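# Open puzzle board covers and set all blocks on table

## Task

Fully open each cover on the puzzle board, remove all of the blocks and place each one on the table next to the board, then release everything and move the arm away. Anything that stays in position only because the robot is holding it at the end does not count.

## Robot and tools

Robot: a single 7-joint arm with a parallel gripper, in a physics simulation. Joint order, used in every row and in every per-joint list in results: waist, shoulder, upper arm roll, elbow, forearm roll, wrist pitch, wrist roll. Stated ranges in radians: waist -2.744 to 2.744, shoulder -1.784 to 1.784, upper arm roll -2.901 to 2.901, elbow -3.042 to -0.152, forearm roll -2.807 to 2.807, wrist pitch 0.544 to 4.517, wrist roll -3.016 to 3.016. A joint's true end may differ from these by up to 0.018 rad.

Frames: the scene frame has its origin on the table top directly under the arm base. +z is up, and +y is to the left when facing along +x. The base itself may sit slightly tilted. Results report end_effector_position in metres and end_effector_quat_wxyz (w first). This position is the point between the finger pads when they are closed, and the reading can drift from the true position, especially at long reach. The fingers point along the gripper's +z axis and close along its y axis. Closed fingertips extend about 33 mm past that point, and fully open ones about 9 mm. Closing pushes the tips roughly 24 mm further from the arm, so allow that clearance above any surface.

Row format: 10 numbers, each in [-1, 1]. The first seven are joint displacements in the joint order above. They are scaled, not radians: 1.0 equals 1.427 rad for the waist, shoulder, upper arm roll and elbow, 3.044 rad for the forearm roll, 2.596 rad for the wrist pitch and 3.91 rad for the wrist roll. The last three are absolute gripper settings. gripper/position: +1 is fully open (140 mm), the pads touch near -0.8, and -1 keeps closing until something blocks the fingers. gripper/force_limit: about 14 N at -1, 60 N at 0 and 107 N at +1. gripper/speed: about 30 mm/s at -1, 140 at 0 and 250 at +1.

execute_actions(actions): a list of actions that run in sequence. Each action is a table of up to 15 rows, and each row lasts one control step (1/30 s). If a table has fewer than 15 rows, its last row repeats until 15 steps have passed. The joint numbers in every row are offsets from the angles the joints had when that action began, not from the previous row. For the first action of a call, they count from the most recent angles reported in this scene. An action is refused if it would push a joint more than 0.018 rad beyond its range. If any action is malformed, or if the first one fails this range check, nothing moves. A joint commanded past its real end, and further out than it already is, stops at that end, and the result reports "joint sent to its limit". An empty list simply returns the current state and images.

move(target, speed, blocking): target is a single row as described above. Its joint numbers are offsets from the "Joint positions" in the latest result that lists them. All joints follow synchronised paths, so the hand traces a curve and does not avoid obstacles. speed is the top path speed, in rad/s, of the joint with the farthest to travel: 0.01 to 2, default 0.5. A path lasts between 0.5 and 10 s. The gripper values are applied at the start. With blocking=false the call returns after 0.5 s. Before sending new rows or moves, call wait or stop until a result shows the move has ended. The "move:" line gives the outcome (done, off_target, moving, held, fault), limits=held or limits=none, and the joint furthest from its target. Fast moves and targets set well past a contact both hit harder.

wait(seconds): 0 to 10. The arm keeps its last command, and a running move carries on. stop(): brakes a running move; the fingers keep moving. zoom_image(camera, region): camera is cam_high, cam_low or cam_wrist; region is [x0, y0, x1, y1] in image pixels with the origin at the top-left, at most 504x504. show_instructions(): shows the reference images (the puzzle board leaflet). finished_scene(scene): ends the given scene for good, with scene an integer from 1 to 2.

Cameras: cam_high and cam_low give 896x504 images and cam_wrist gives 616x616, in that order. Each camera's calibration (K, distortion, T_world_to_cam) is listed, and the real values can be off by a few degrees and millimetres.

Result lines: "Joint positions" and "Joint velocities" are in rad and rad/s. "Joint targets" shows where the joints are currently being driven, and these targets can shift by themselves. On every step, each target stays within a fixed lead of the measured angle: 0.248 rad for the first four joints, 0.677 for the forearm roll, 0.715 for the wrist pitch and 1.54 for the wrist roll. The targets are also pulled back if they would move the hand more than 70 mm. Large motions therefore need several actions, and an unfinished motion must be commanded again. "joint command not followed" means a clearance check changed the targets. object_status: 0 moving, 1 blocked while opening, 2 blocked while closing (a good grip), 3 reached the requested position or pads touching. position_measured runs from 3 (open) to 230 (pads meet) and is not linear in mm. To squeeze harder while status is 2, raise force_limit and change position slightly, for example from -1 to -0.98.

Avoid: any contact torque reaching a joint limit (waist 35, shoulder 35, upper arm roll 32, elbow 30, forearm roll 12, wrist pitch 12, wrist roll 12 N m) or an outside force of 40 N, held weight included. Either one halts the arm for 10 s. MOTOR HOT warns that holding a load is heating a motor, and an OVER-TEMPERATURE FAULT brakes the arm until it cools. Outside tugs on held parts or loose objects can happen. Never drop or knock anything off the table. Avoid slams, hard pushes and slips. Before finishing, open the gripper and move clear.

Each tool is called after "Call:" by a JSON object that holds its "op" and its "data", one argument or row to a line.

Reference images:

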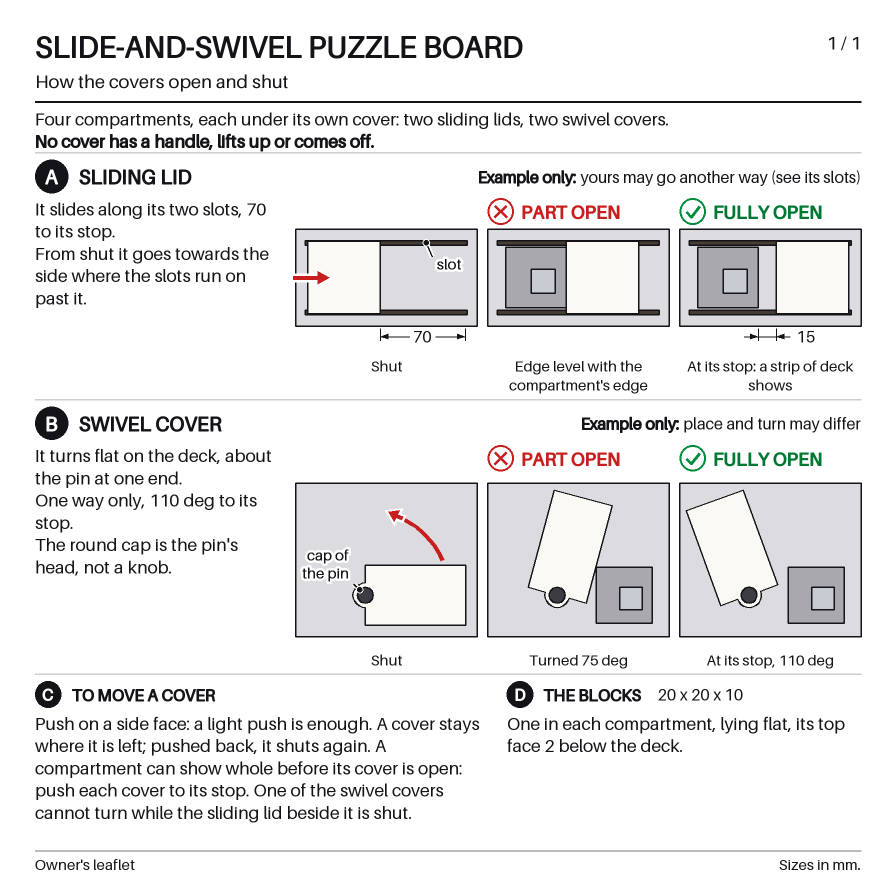

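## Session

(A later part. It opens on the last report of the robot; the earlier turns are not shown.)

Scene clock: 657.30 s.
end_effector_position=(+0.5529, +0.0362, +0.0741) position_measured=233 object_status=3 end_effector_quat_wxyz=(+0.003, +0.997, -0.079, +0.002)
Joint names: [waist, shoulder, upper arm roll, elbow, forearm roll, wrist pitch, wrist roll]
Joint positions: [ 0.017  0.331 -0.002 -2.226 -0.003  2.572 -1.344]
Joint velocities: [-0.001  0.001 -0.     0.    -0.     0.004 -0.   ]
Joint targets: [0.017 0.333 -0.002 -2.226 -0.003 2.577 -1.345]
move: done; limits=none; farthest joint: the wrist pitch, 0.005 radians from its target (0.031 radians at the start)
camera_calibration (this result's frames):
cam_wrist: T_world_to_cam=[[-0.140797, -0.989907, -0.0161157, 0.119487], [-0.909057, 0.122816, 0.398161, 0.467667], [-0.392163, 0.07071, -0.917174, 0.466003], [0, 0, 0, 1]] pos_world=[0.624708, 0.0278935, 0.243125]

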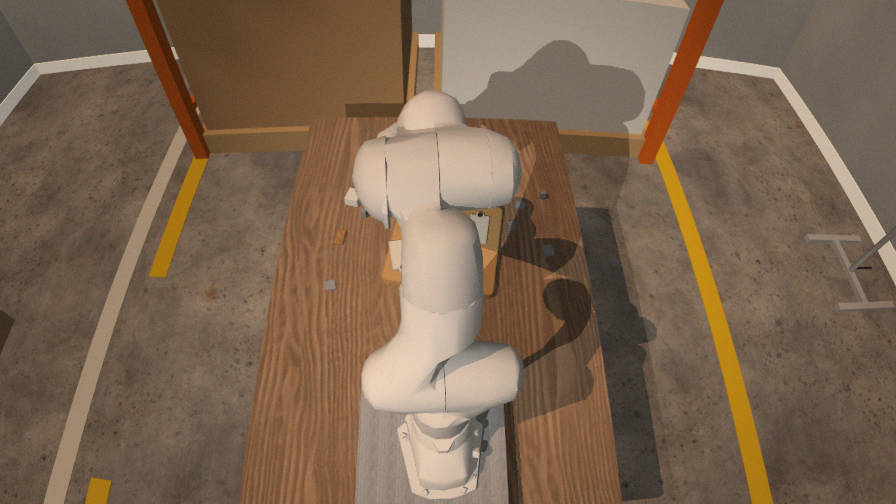

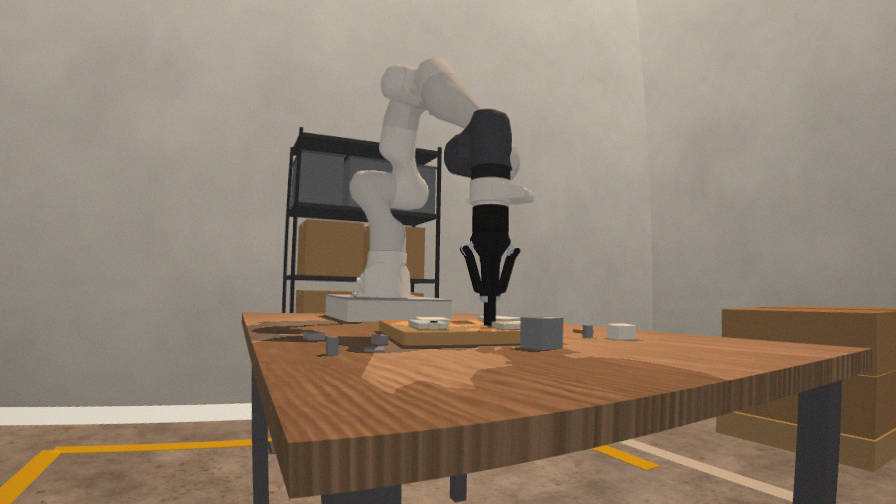

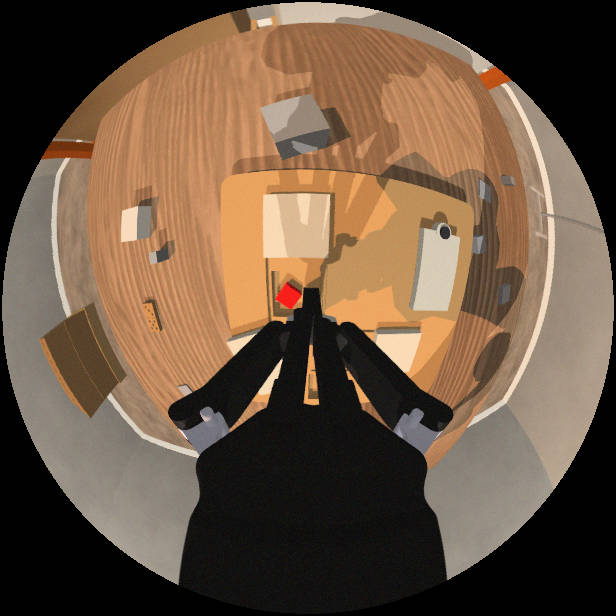

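Call:
{"op": "move", "data": {
  "target": [0.01163, 0.02719, 0, 0.04401, 0, -0.01079, 0.00463, -1, 0, 0.5],
  "speed": 0.05
}}

Call:
{"op": "zoom_image", "data": {
  "camera": "cam_wrist",
  "region": [260, 245, 350, 335]
}}

Scene clock: 673.93 s.
end_effector_position=(+0.5689, +0.0453, +0.0742) position_measured=233 object_status=3 end_effector_quat_wxyz=(+0.002, +0.997, -0.078, +0.002)
Joint names: [waist, shoulder, upper arm roll, elbow, forearm roll, wrist pitch, wrist roll]
Joint positions: [ 0.031  0.367 -0.002 -2.166 -0.003  2.549 -1.332]
Joint velocities: [-0.     0.001  0.002  0.001 -0.    -0.004  0.006]
Joint targets: [0.033 0.370 -0.002 -2.164 -0.003 2.544 -1.325]
move: done; limits=none; farthest joint: the wrist roll, 0.006 radians from its target (0.018 radians at the start)
camera_calibration (this result's frames):
cam_wrist: T_world_to_cam=[[-0.138775, -0.990187, -0.0164789, 0.129635], [-0.909823, 0.120905, 0.396994, 0.481649], [-0.391106, 0.0700858, -0.917673, 0.471158], [0, 0, 0, 1]] pos_world=[0.640478, 0.0371079, 0.243293]

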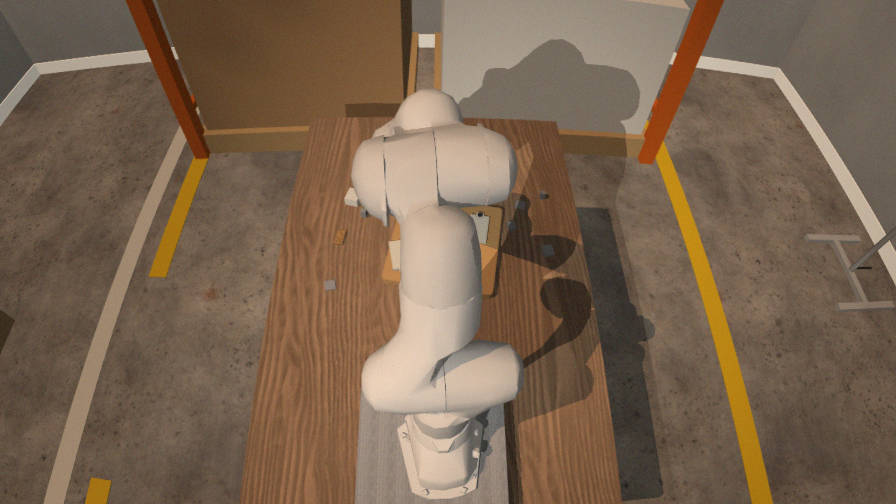

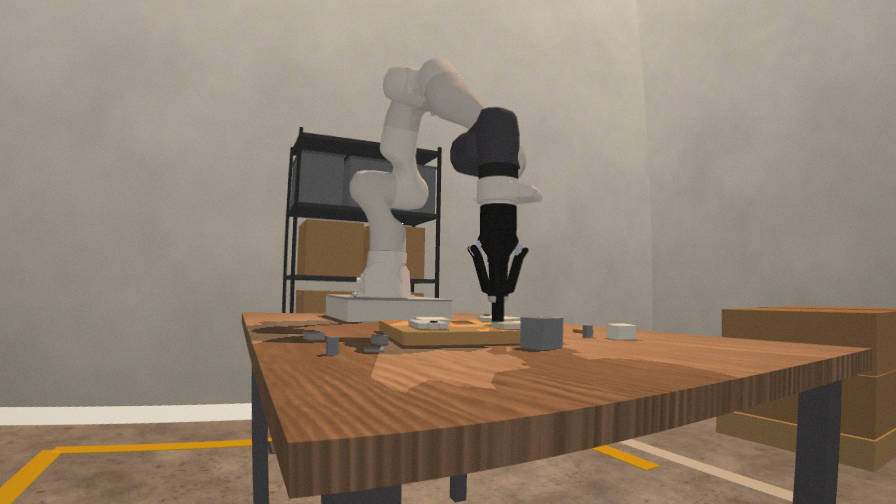

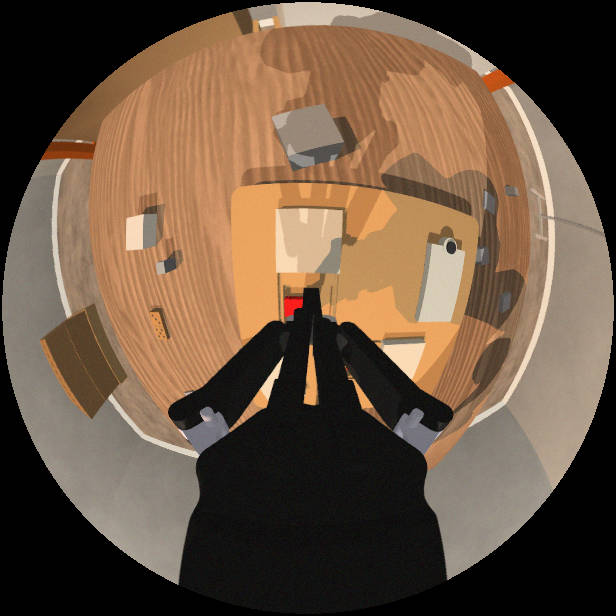

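Region (260, 245, 350, 335) of cam_wrist's 616x616 image, scaled by 5.600, with more detail than that image has.

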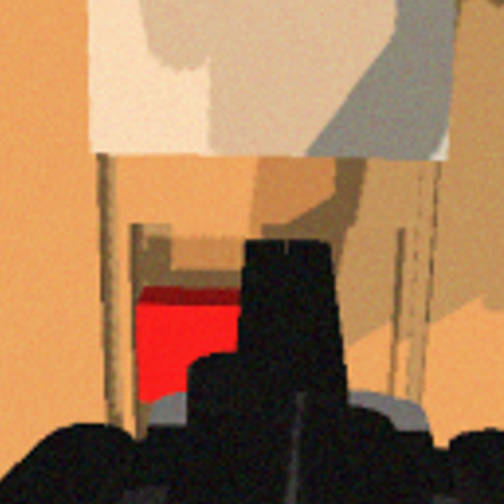

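Call:
{"op": "execute_actions", "data": {
  "actions": [
    [[-0.003,0,0,0,0,-0.0015,0,-1,0,0.5],[-0.004,0,0,0,0,-0.0015,0,-1,0,0.5],[-0.0049,-0.001,0,0,0,-0.0018,0,-1,0,0.5],[-0.0049,-0.002,0,0,0,-0.002,0,-1,0,0.5],[-0.0049,-0.004,0,0,0,-0.003,0,-1,0,0.5],[-0.0049,-0.006,0,0,0,-0.0042,0,-1,0,0.5],[-0.0049,-0.009,0,0,0,-0.0058,0,-1,0,0.5],[-0.0049,-0.012,0,0,0,-0.0074,0,-1,0,0.5],[-0.0049,-0.015,0,0,0,-0.009,0,-1,0,0.5],[-0.0049,-0.017,0,0,0,-0.0102,0,-1,0,0.5],[-0.0049,-0.019,0,0,0,-0.0112,0,-1,0,0.5],[-0.0049,-0.0205,0,0,0,-0.012,0,-1,0,0.5]]
  ]
}}

Scene clock: 700.33 s.
end_effector_position=(+0.5713, +0.0429, +0.0875) position_measured=233 object_status=3 end_effector_quat_wxyz=(+0.002, +0.997, -0.081, +0.006)
Joint names: [waist, shoulder, upper arm roll, elbow, forearm roll, wrist pitch, wrist roll]
Joint positions: [ 0.026  0.34  -0.002 -2.166 -0.003  2.529 -1.33 ]
Joint velocities: [-0.001 -0.03   0.     0.    -0.001 -0.035 -0.001]
Joint targets: [0.024 0.337 -0.002 -2.166 -0.003 2.518 -1.332]
camera_calibration (this result's frames):
cam_wrist: T_world_to_cam=[[-0.144873, -0.989288, -0.0179147, 0.131395], [-0.911687, 0.126429, 0.39095, 0.480245], [-0.384497, 0.0729705, -0.920237, 0.480821], [0, 0, 0, 1]] pos_world=[0.641743, 0.0341846, 0.257071]

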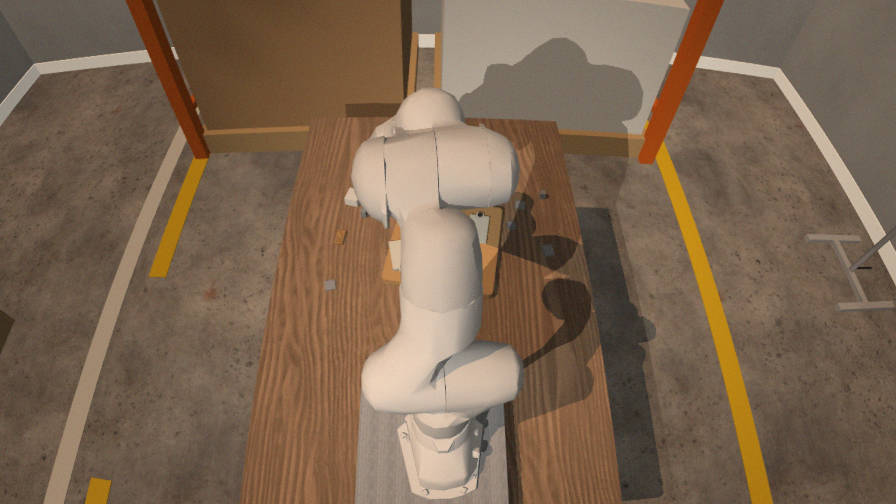

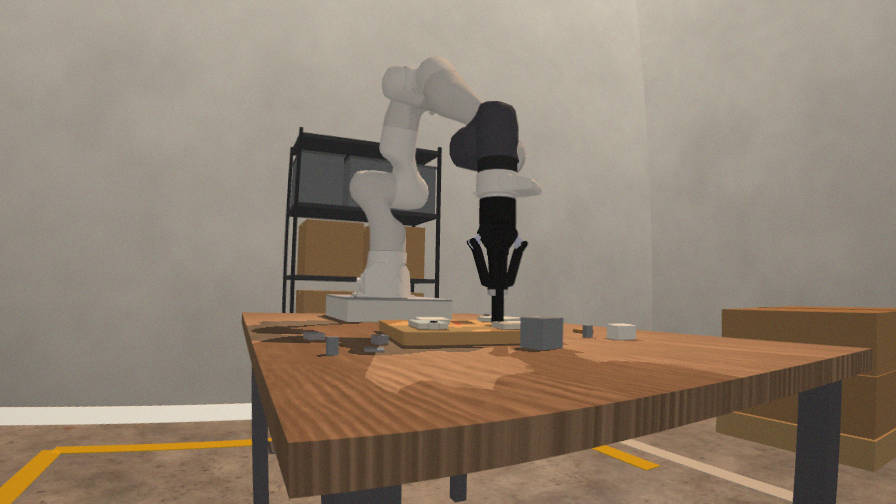

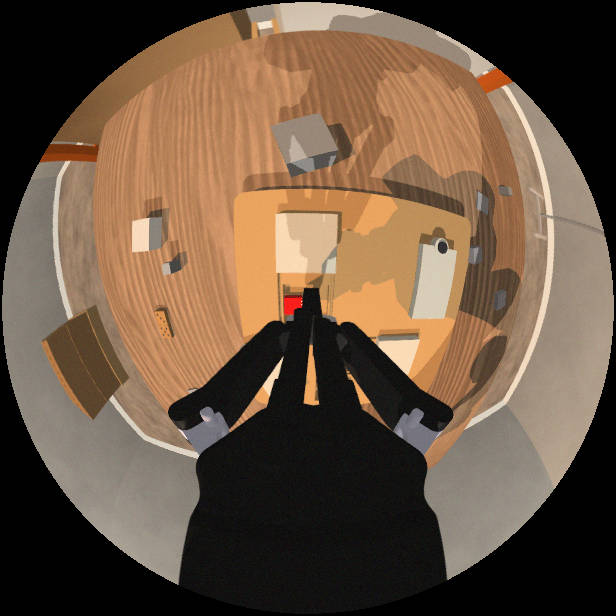

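Call:
{"op": "move", "data": {
  "target": [0.02404, -0.00507, 0, -0.0082, 0, -0.00254, 0.41005, -0.475, 0, 0],
  "speed": 1.5
}}

Call:
{"op": "zoom_image", "data": {
  "camera": "cam_wrist",
  "region": [262, 240, 362, 340]
}}

Scene clock: 718.67 s.
end_effector_position=(+0.5636, +0.0605, +0.0859) position_measured=189 object_status=3 end_effector_quat_wxyz=(-0.002, -0.649, +0.761, -0.002)
Joint names: [waist, shoulder, upper arm roll, elbow, forearm roll, wrist pitch, wrist roll]
Joint positions: [ 0.058  0.336 -0.002 -2.175 -0.003  2.522  0.268]
Joint velocities: [-0.001 -0.001 -0.    -0.001 -0.001  0.     0.005]
Joint targets: [0.060 0.333 -0.002 -2.178 -0.003 2.522 0.274]
move: done; limits=none; farthest joint: the wrist roll, 0.006 radians from its target (1.603 radians at the start)
camera_calibration (this result's frames):
cam_wrist: T_world_to_cam=[[-0.989971, 0.139709, -0.0209718, 0.555929], [0.120041, 0.910135, 0.396541, -0.157759], [0.0744873, 0.390046, -0.917778, 0.197015], [0, 0, 0, 1]] pos_world=[0.554616, -0.010931, 0.255033]

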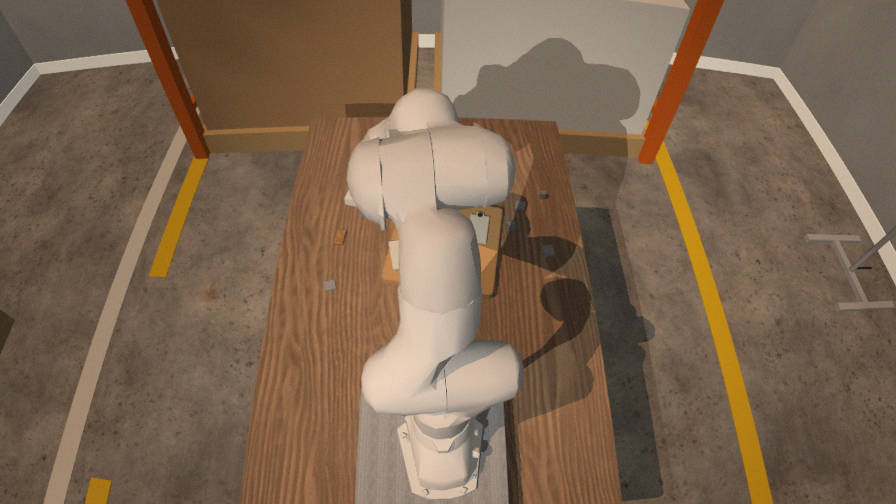

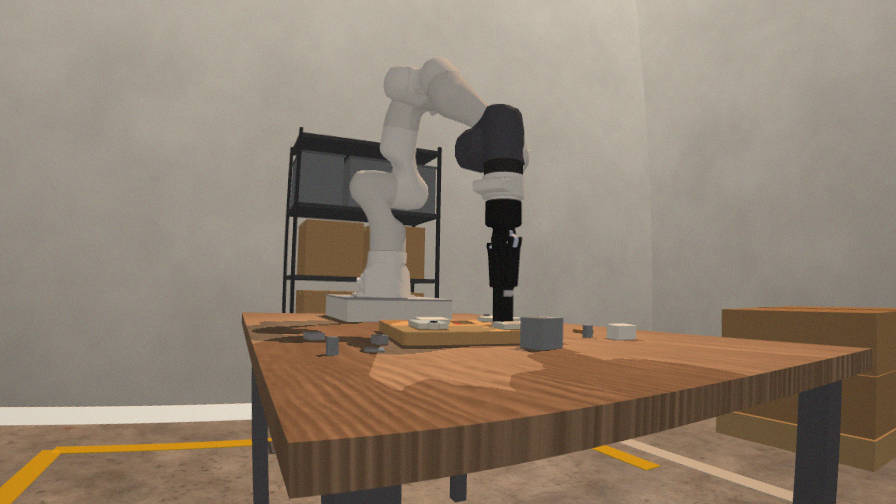

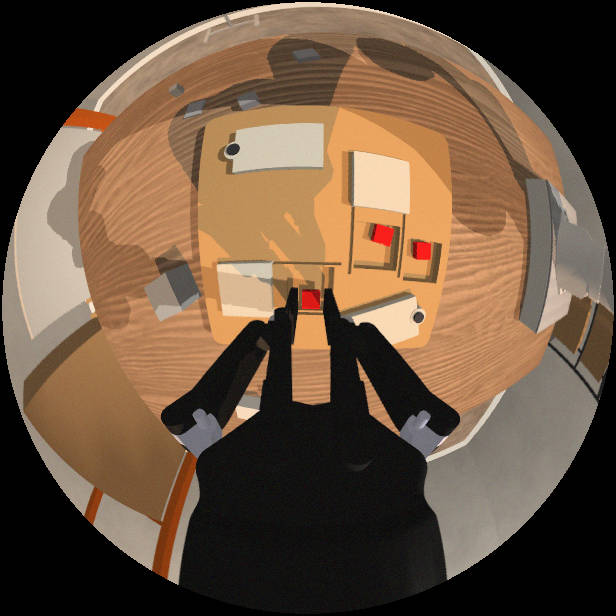

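Region (262, 240, 362, 340) of cam_wrist's 616x616 image, scaled by 5.040, with more detail than that image has.

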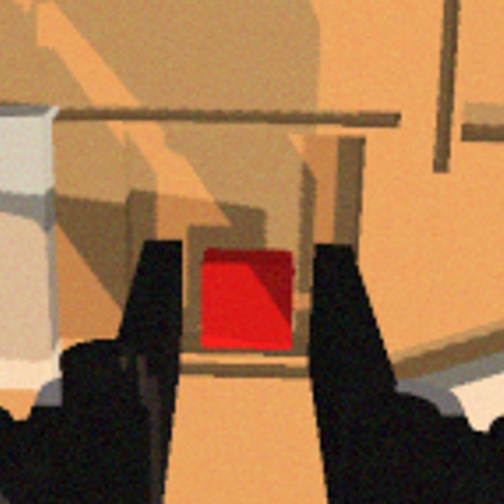

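Call:
{"op": "execute_actions", "data": {
  "actions": [
    [[-0.002,0.001,0,0,0,0.0015,0,-0.475,0,0],[-0.003,0.002,0,0,0,0.0025,0,-0.475,0,0],[-0.0036,0.003,0,0,0,0.0035,0,-0.475,0,0],[-0.0036,0.004,0,0,0,0.0045,0,-0.475,0,0],[-0.0036,0.005,0,0,0,0.0048,0,-0.475,0,0],[-0.0036,0.006,0,0,0,0.0048,0,-0.475,0,0]]
  ]
}}

Call:
{"op": "zoom_image", "data": {
  "camera": "cam_wrist",
  "region": [262, 240, 362, 340]
}}

Scene clock: 731.03 s.
end_effector_position=(+0.5642, +0.0590, +0.0832) position_measured=189 object_status=3 end_effector_quat_wxyz=(-0.001, -0.648, +0.762, -0.002)
Joint names: [waist, shoulder, upper arm roll, elbow, forearm roll, wrist pitch, wrist roll]
Joint positions: [ 0.055  0.342 -0.002 -2.175 -0.003  2.529  0.269]
Joint velocities: [-0.001 -0.    -0.     0.001  0.     0.005 -0.001]
Joint targets: [0.053 0.344 -0.002 -2.175 -0.003 2.535 0.268]
camera_calibration (this result's frames):
cam_wrist: T_world_to_cam=[[-0.989321, 0.144056, -0.0221964, 0.556095], [0.12354, 0.909559, 0.396787, -0.157349], [0.0773486, 0.389807, -0.917642, 0.193423], [0, 0, 0, 1]] pos_world=[0.554634, -0.0123882, 0.252271]

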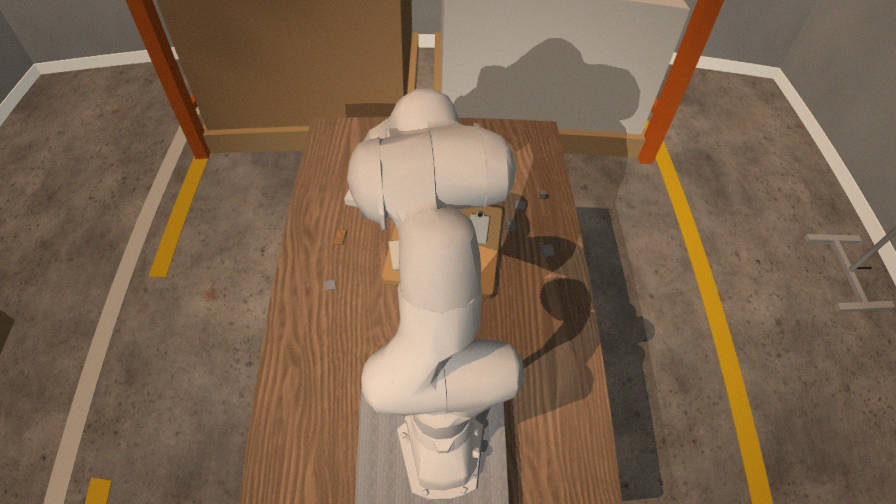

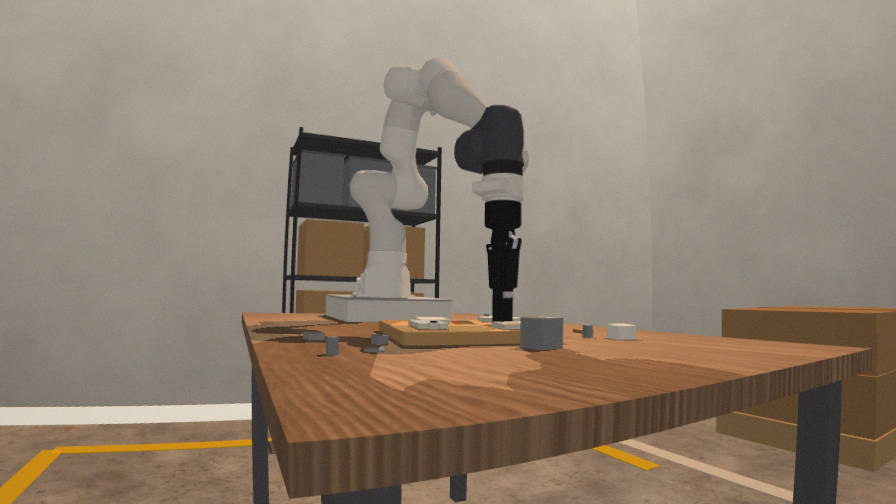

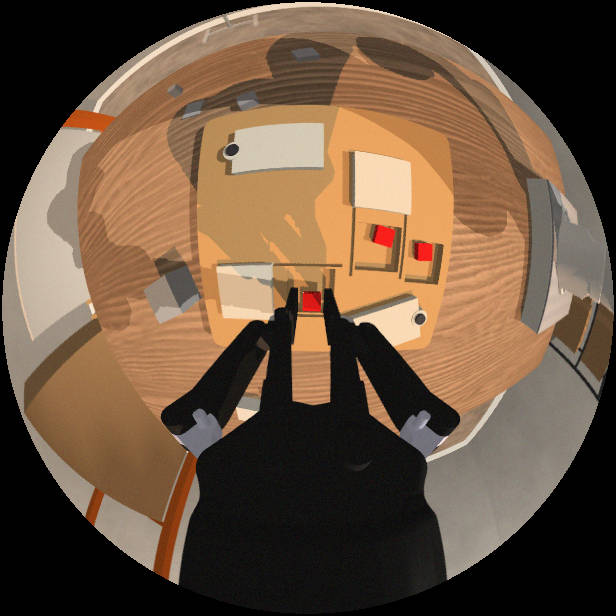

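Region (262, 240, 362, 340) of cam_wrist's 616x616 image, scaled by 5.040, with more detail than that image has.

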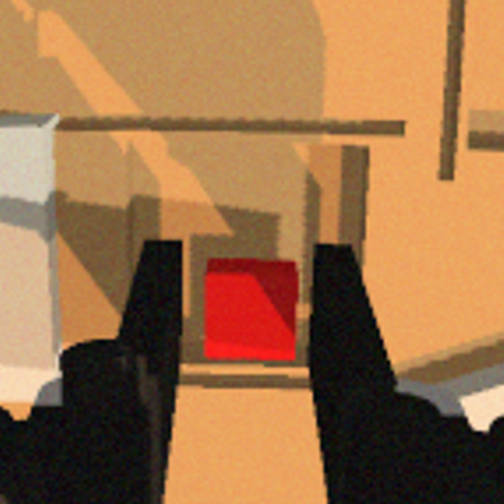

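Call:
{"op": "move", "data": {
  "target": [0, 0.019, 0, 0, 0, 0.0112, 0, -0.475, 0, 0],
  "speed": 0.05
}}

Call:
{"op": "zoom_image", "data": {
  "camera": "cam_wrist",
  "region": [262, 240, 362, 340]
}}

Scene clock: 736.57 s.
end_effector_position=(+0.5639, +0.0589, +0.0715) position_measured=189 object_status=3 end_effector_quat_wxyz=(-0.002, -0.648, +0.762, -0.002)
Joint names: [waist, shoulder, upper arm roll, elbow, forearm roll, wrist pitch, wrist roll]
Joint positions: [ 0.055  0.366 -0.002 -2.175 -0.003  2.553  0.269]
Joint velocities: [-0.001  0.001  0.002 -0.     0.     0.004 -0.001]
Joint targets: [0.055 0.369 -0.002 -2.175 -0.003 2.558 0.269]
move: done; limits=none; farthest joint: the wrist pitch, 0.005 radians from its target (0.028 radians at the start)
camera_calibration (this result's frames):
cam_wrist: T_world_to_cam=[[-0.989326, 0.144107, -0.0216103, 0.555512], [0.123826, 0.909577, 0.396656, -0.152707], [0.0768172, 0.389746, -0.917713, 0.183047], [0, 0, 0, 1]] pos_world=[0.554431, -0.0124963, 0.240561]

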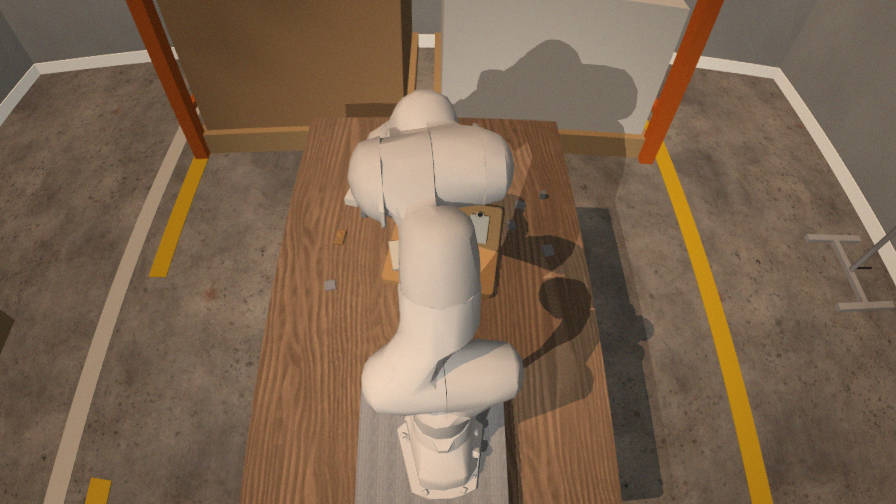

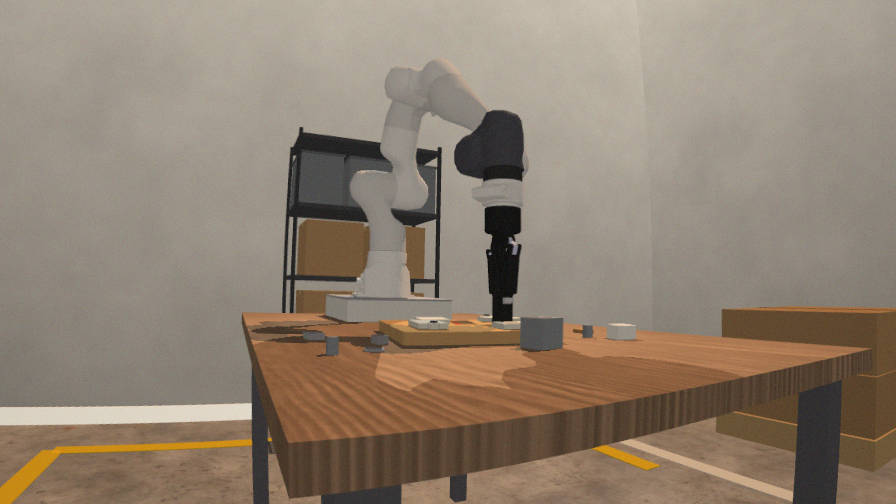

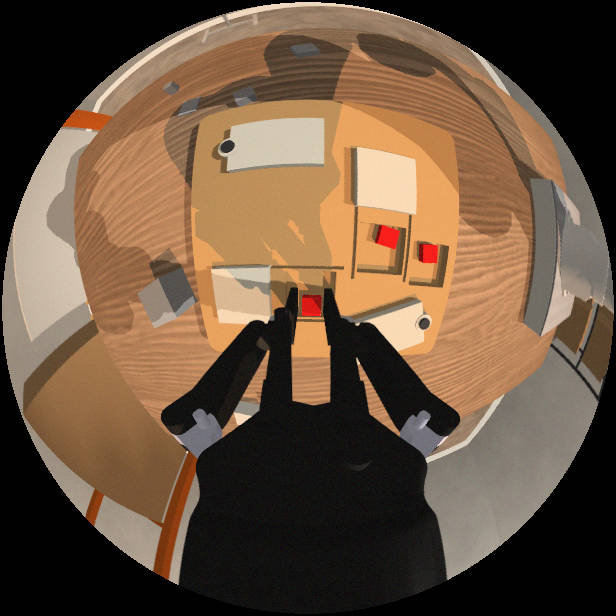

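Region (262, 240, 362, 340) of cam_wrist's 616x616 image, scaled by 5.040, with more detail than that image has.

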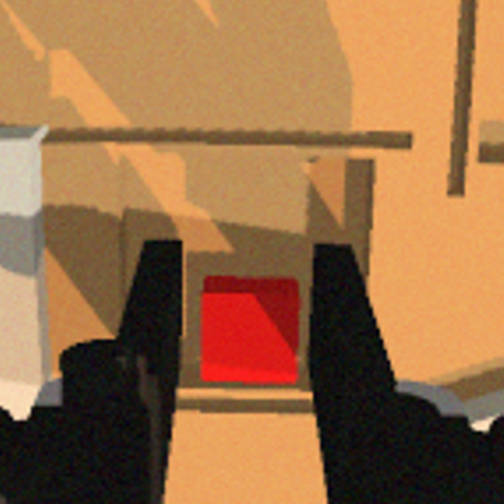

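The fingers are in place around the first block, so I'm closing the gripper.

Call:
{"op": "execute_actions", "data": {
  "actions": [
    [[0,0,0,0,0,0,0,-1,-0.3,-0.8]]
  ]
}}

Scene clock: 739.93 s.
end_effector_position=(+0.5642, +0.0589, +0.0716) position_measured=205 object_status=2 end_effector_quat_wxyz=(-0.001, -0.648, +0.762, -0.002)
Joint names: [waist, shoulder, upper arm roll, elbow, forearm roll, wrist pitch, wrist roll]
Joint positions: [ 0.055  0.366 -0.002 -2.175 -0.003  2.554  0.269]
Joint velocities: [-0.    -0.001 -0.     0.001 -0.001  0.    -0.   ]
Joint targets: [0.055 0.366 -0.002 -2.175 -0.003 2.553 0.269]
camera_calibration (this result's frames):
cam_wrist: T_world_to_cam=[[-0.989306, 0.144105, -0.0225424, 0.555871], [0.123442, 0.909537, 0.396868, -0.152648], [0.0776937, 0.389841, -0.917599, 0.182678], [0, 0, 0, 1]] pos_world=[0.554576, -0.0124799, 0.240737]

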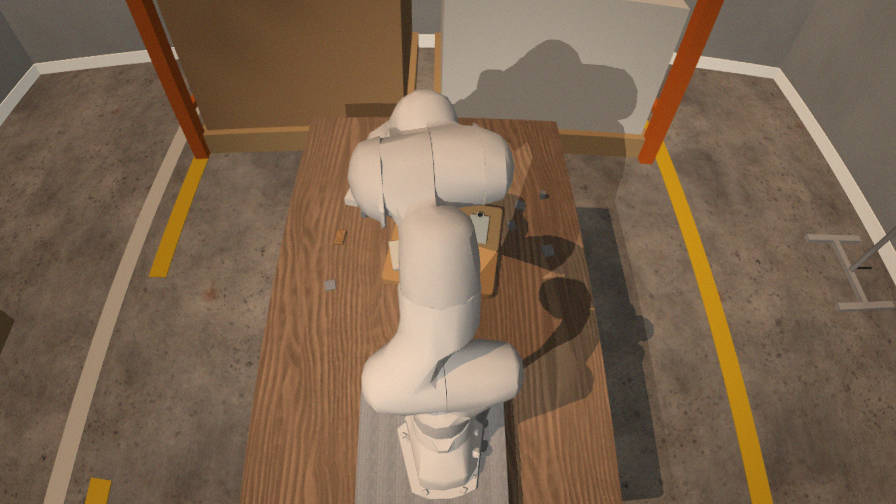

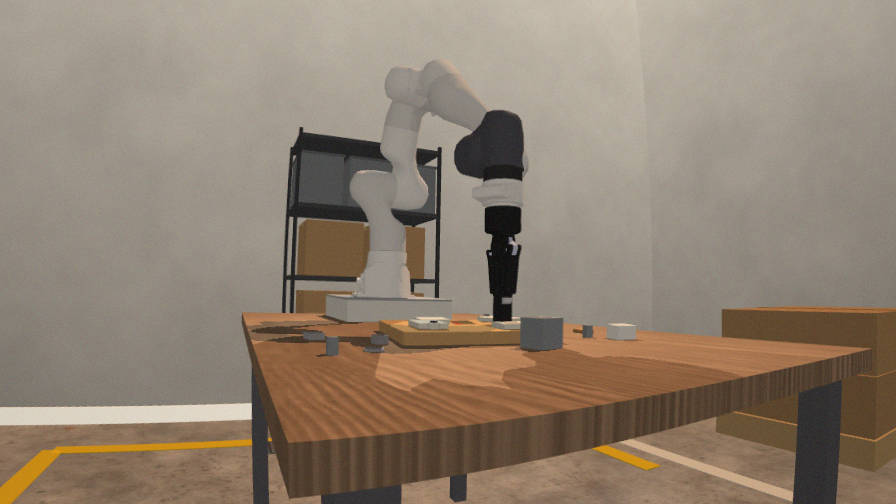

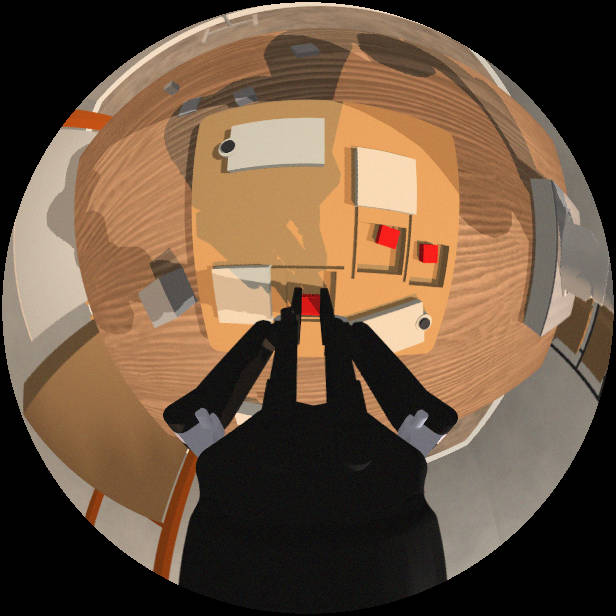

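Call:
{"op": "move", "data": {
  "target": [-0.0028, -0.0327, 0, 0, 0, -0.019, 0, -1, -0.3, -0.8],
  "speed": 0.1
}}

Call:
{"op": "zoom_image", "data": {
  "camera": "cam_low",
  "region": [460, 275, 540, 335]
}}

Scene clock: 765.27 s.
end_effector_position=(+0.5643, +0.0581, +0.0927) position_measured=205 object_status=2 end_effector_quat_wxyz=(-0.001, -0.647, +0.763, -0.002)
Joint names: [waist, shoulder, upper arm roll, elbow, forearm roll, wrist pitch, wrist roll]
Joint positions: [ 0.054  0.322 -0.002 -2.175 -0.003  2.51   0.269]
Joint velocities: [-0.001 -0.001  0.001 -0.002  0.001 -0.004 -0.001]
Joint targets: [0.051 0.319 -0.002 -2.175 -0.003 2.505 0.269]
move: done; limits=none; farthest joint: the wrist pitch, 0.005 radians from its target (0.049 radians at the start)
camera_calibration (this result's frames):
cam_wrist: T_world_to_cam=[[-0.989065, 0.145724, -0.0227102, 0.556386], [0.124864, 0.909337, 0.396882, -0.161087], [0.0784864, 0.389707, -0.917589, 0.201895], [0, 0, 0, 1]] pos_world=[0.55457, -0.0132763, 0.261824]

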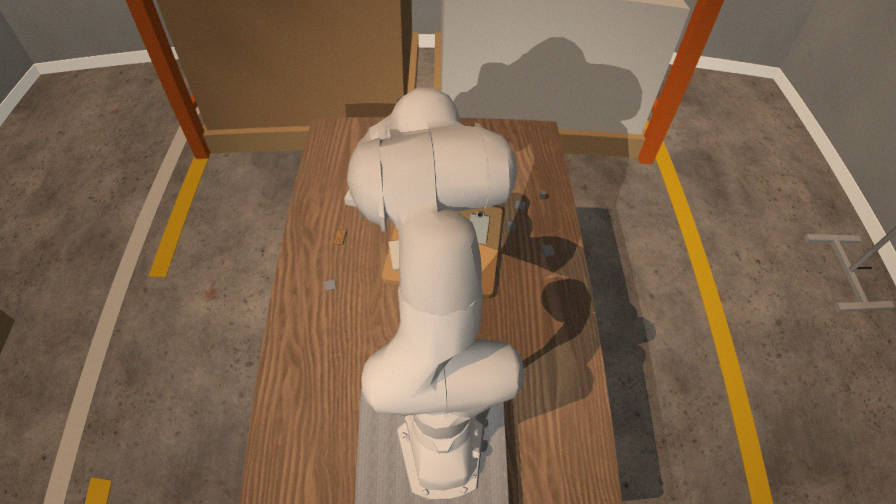

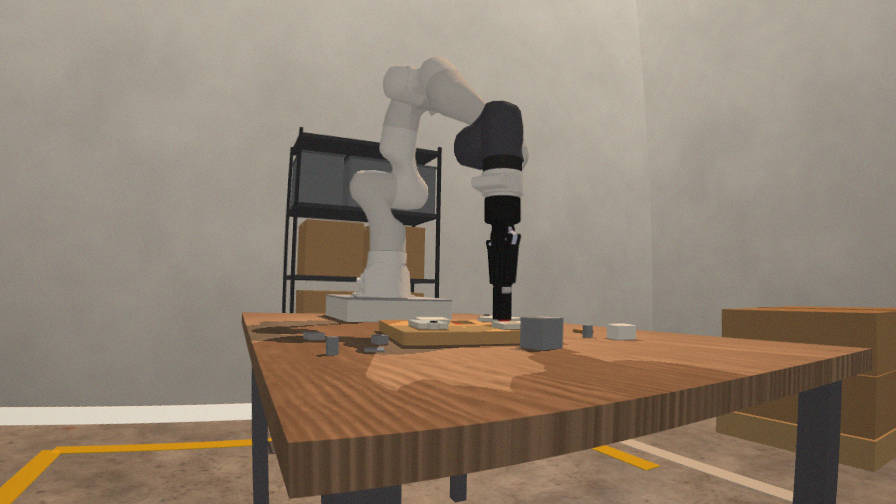

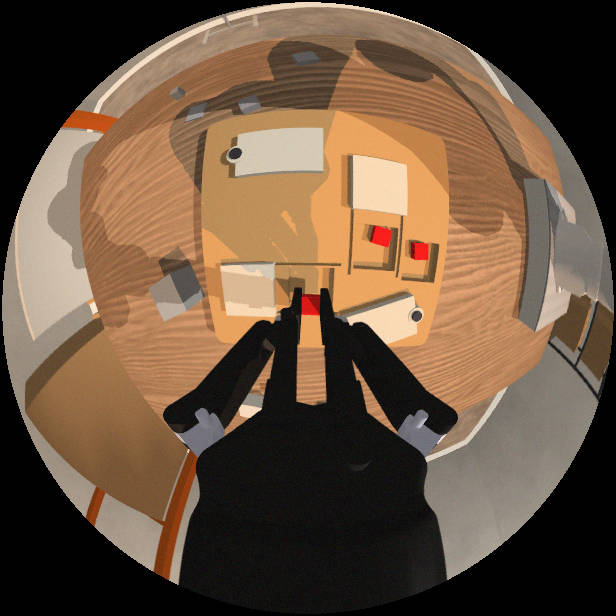

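Region (460, 275, 540, 335) of cam_low's 896x504 image, scaled by 6.300, with more detail than that image has; it fills the top 378 rows of this view, and the rest is white.

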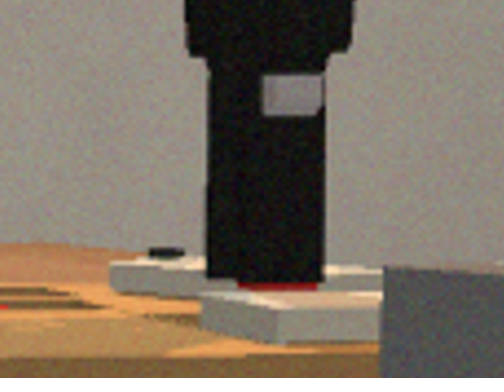

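Call:
{"op": "move", "data": {
  "target": [0.1246, 0.0702, 0, 0.10941, 0, -0.02387, 0, -1, -0.3, -0.8],
  "speed": 0.3
}}

Scene clock: 774.10 s.
end_effector_position=(+0.5829, +0.1684, +0.0904) position_measured=205 object_status=2 end_effector_quat_wxyz=(+0.001, +0.712, -0.702, +0.001)
Joint names: [waist, shoulder, upper arm roll, elbow, forearm roll, wrist pitch, wrist roll]
Joint positions: [ 0.23   0.419 -0.    -2.022 -0.003  2.453  0.269]
Joint velocities: [-0.    -0.001 -0.    -0.     0.001 -0.004  0.001]
Joint targets: [0.231 0.422 -0.002 -2.019 -0.003 2.448 0.269]
move: done; limits=none; farthest joint: the wrist pitch, 0.005 radians from its target (0.061 radians at the start)
camera_calibration (this result's frames):
cam_wrist: T_world_to_cam=[[-0.999268, -0.032042, -0.0209186, 0.594323], [-0.0377303, 0.916169, 0.399012, -0.169323], [0.00637981, 0.399509, -0.916707, 0.195586], [0, 0, 0, 1]] pos_world=[0.586252, 0.0960333, 0.25929]

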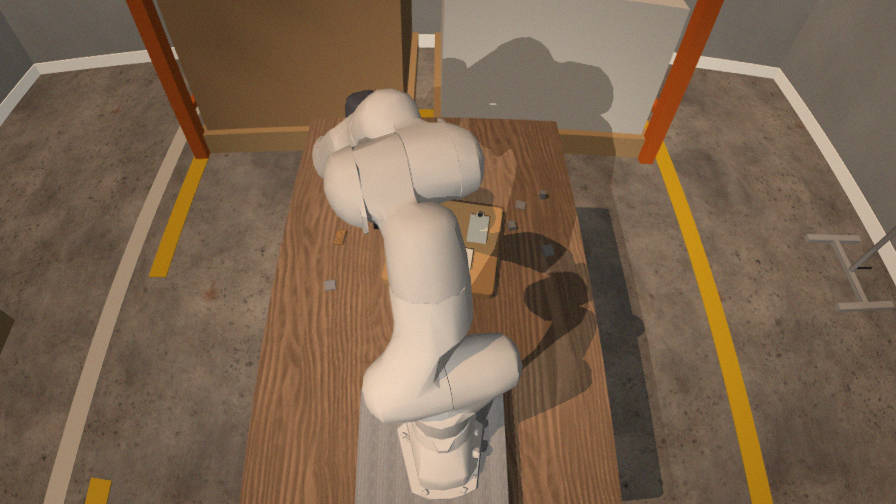

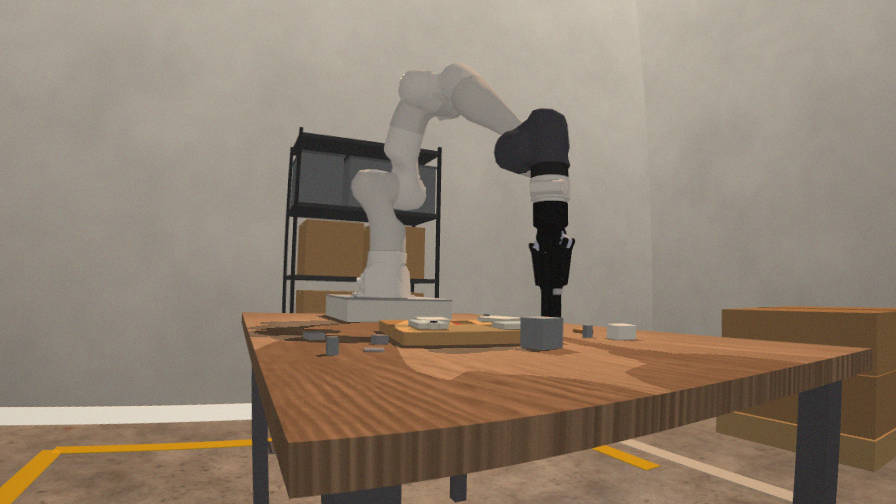

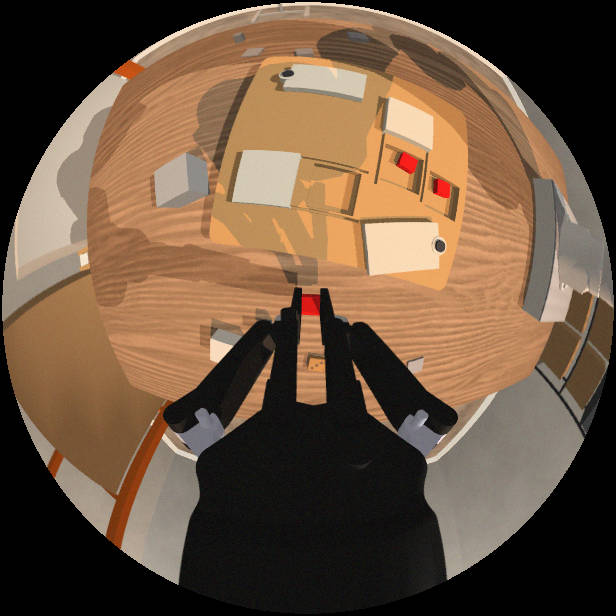

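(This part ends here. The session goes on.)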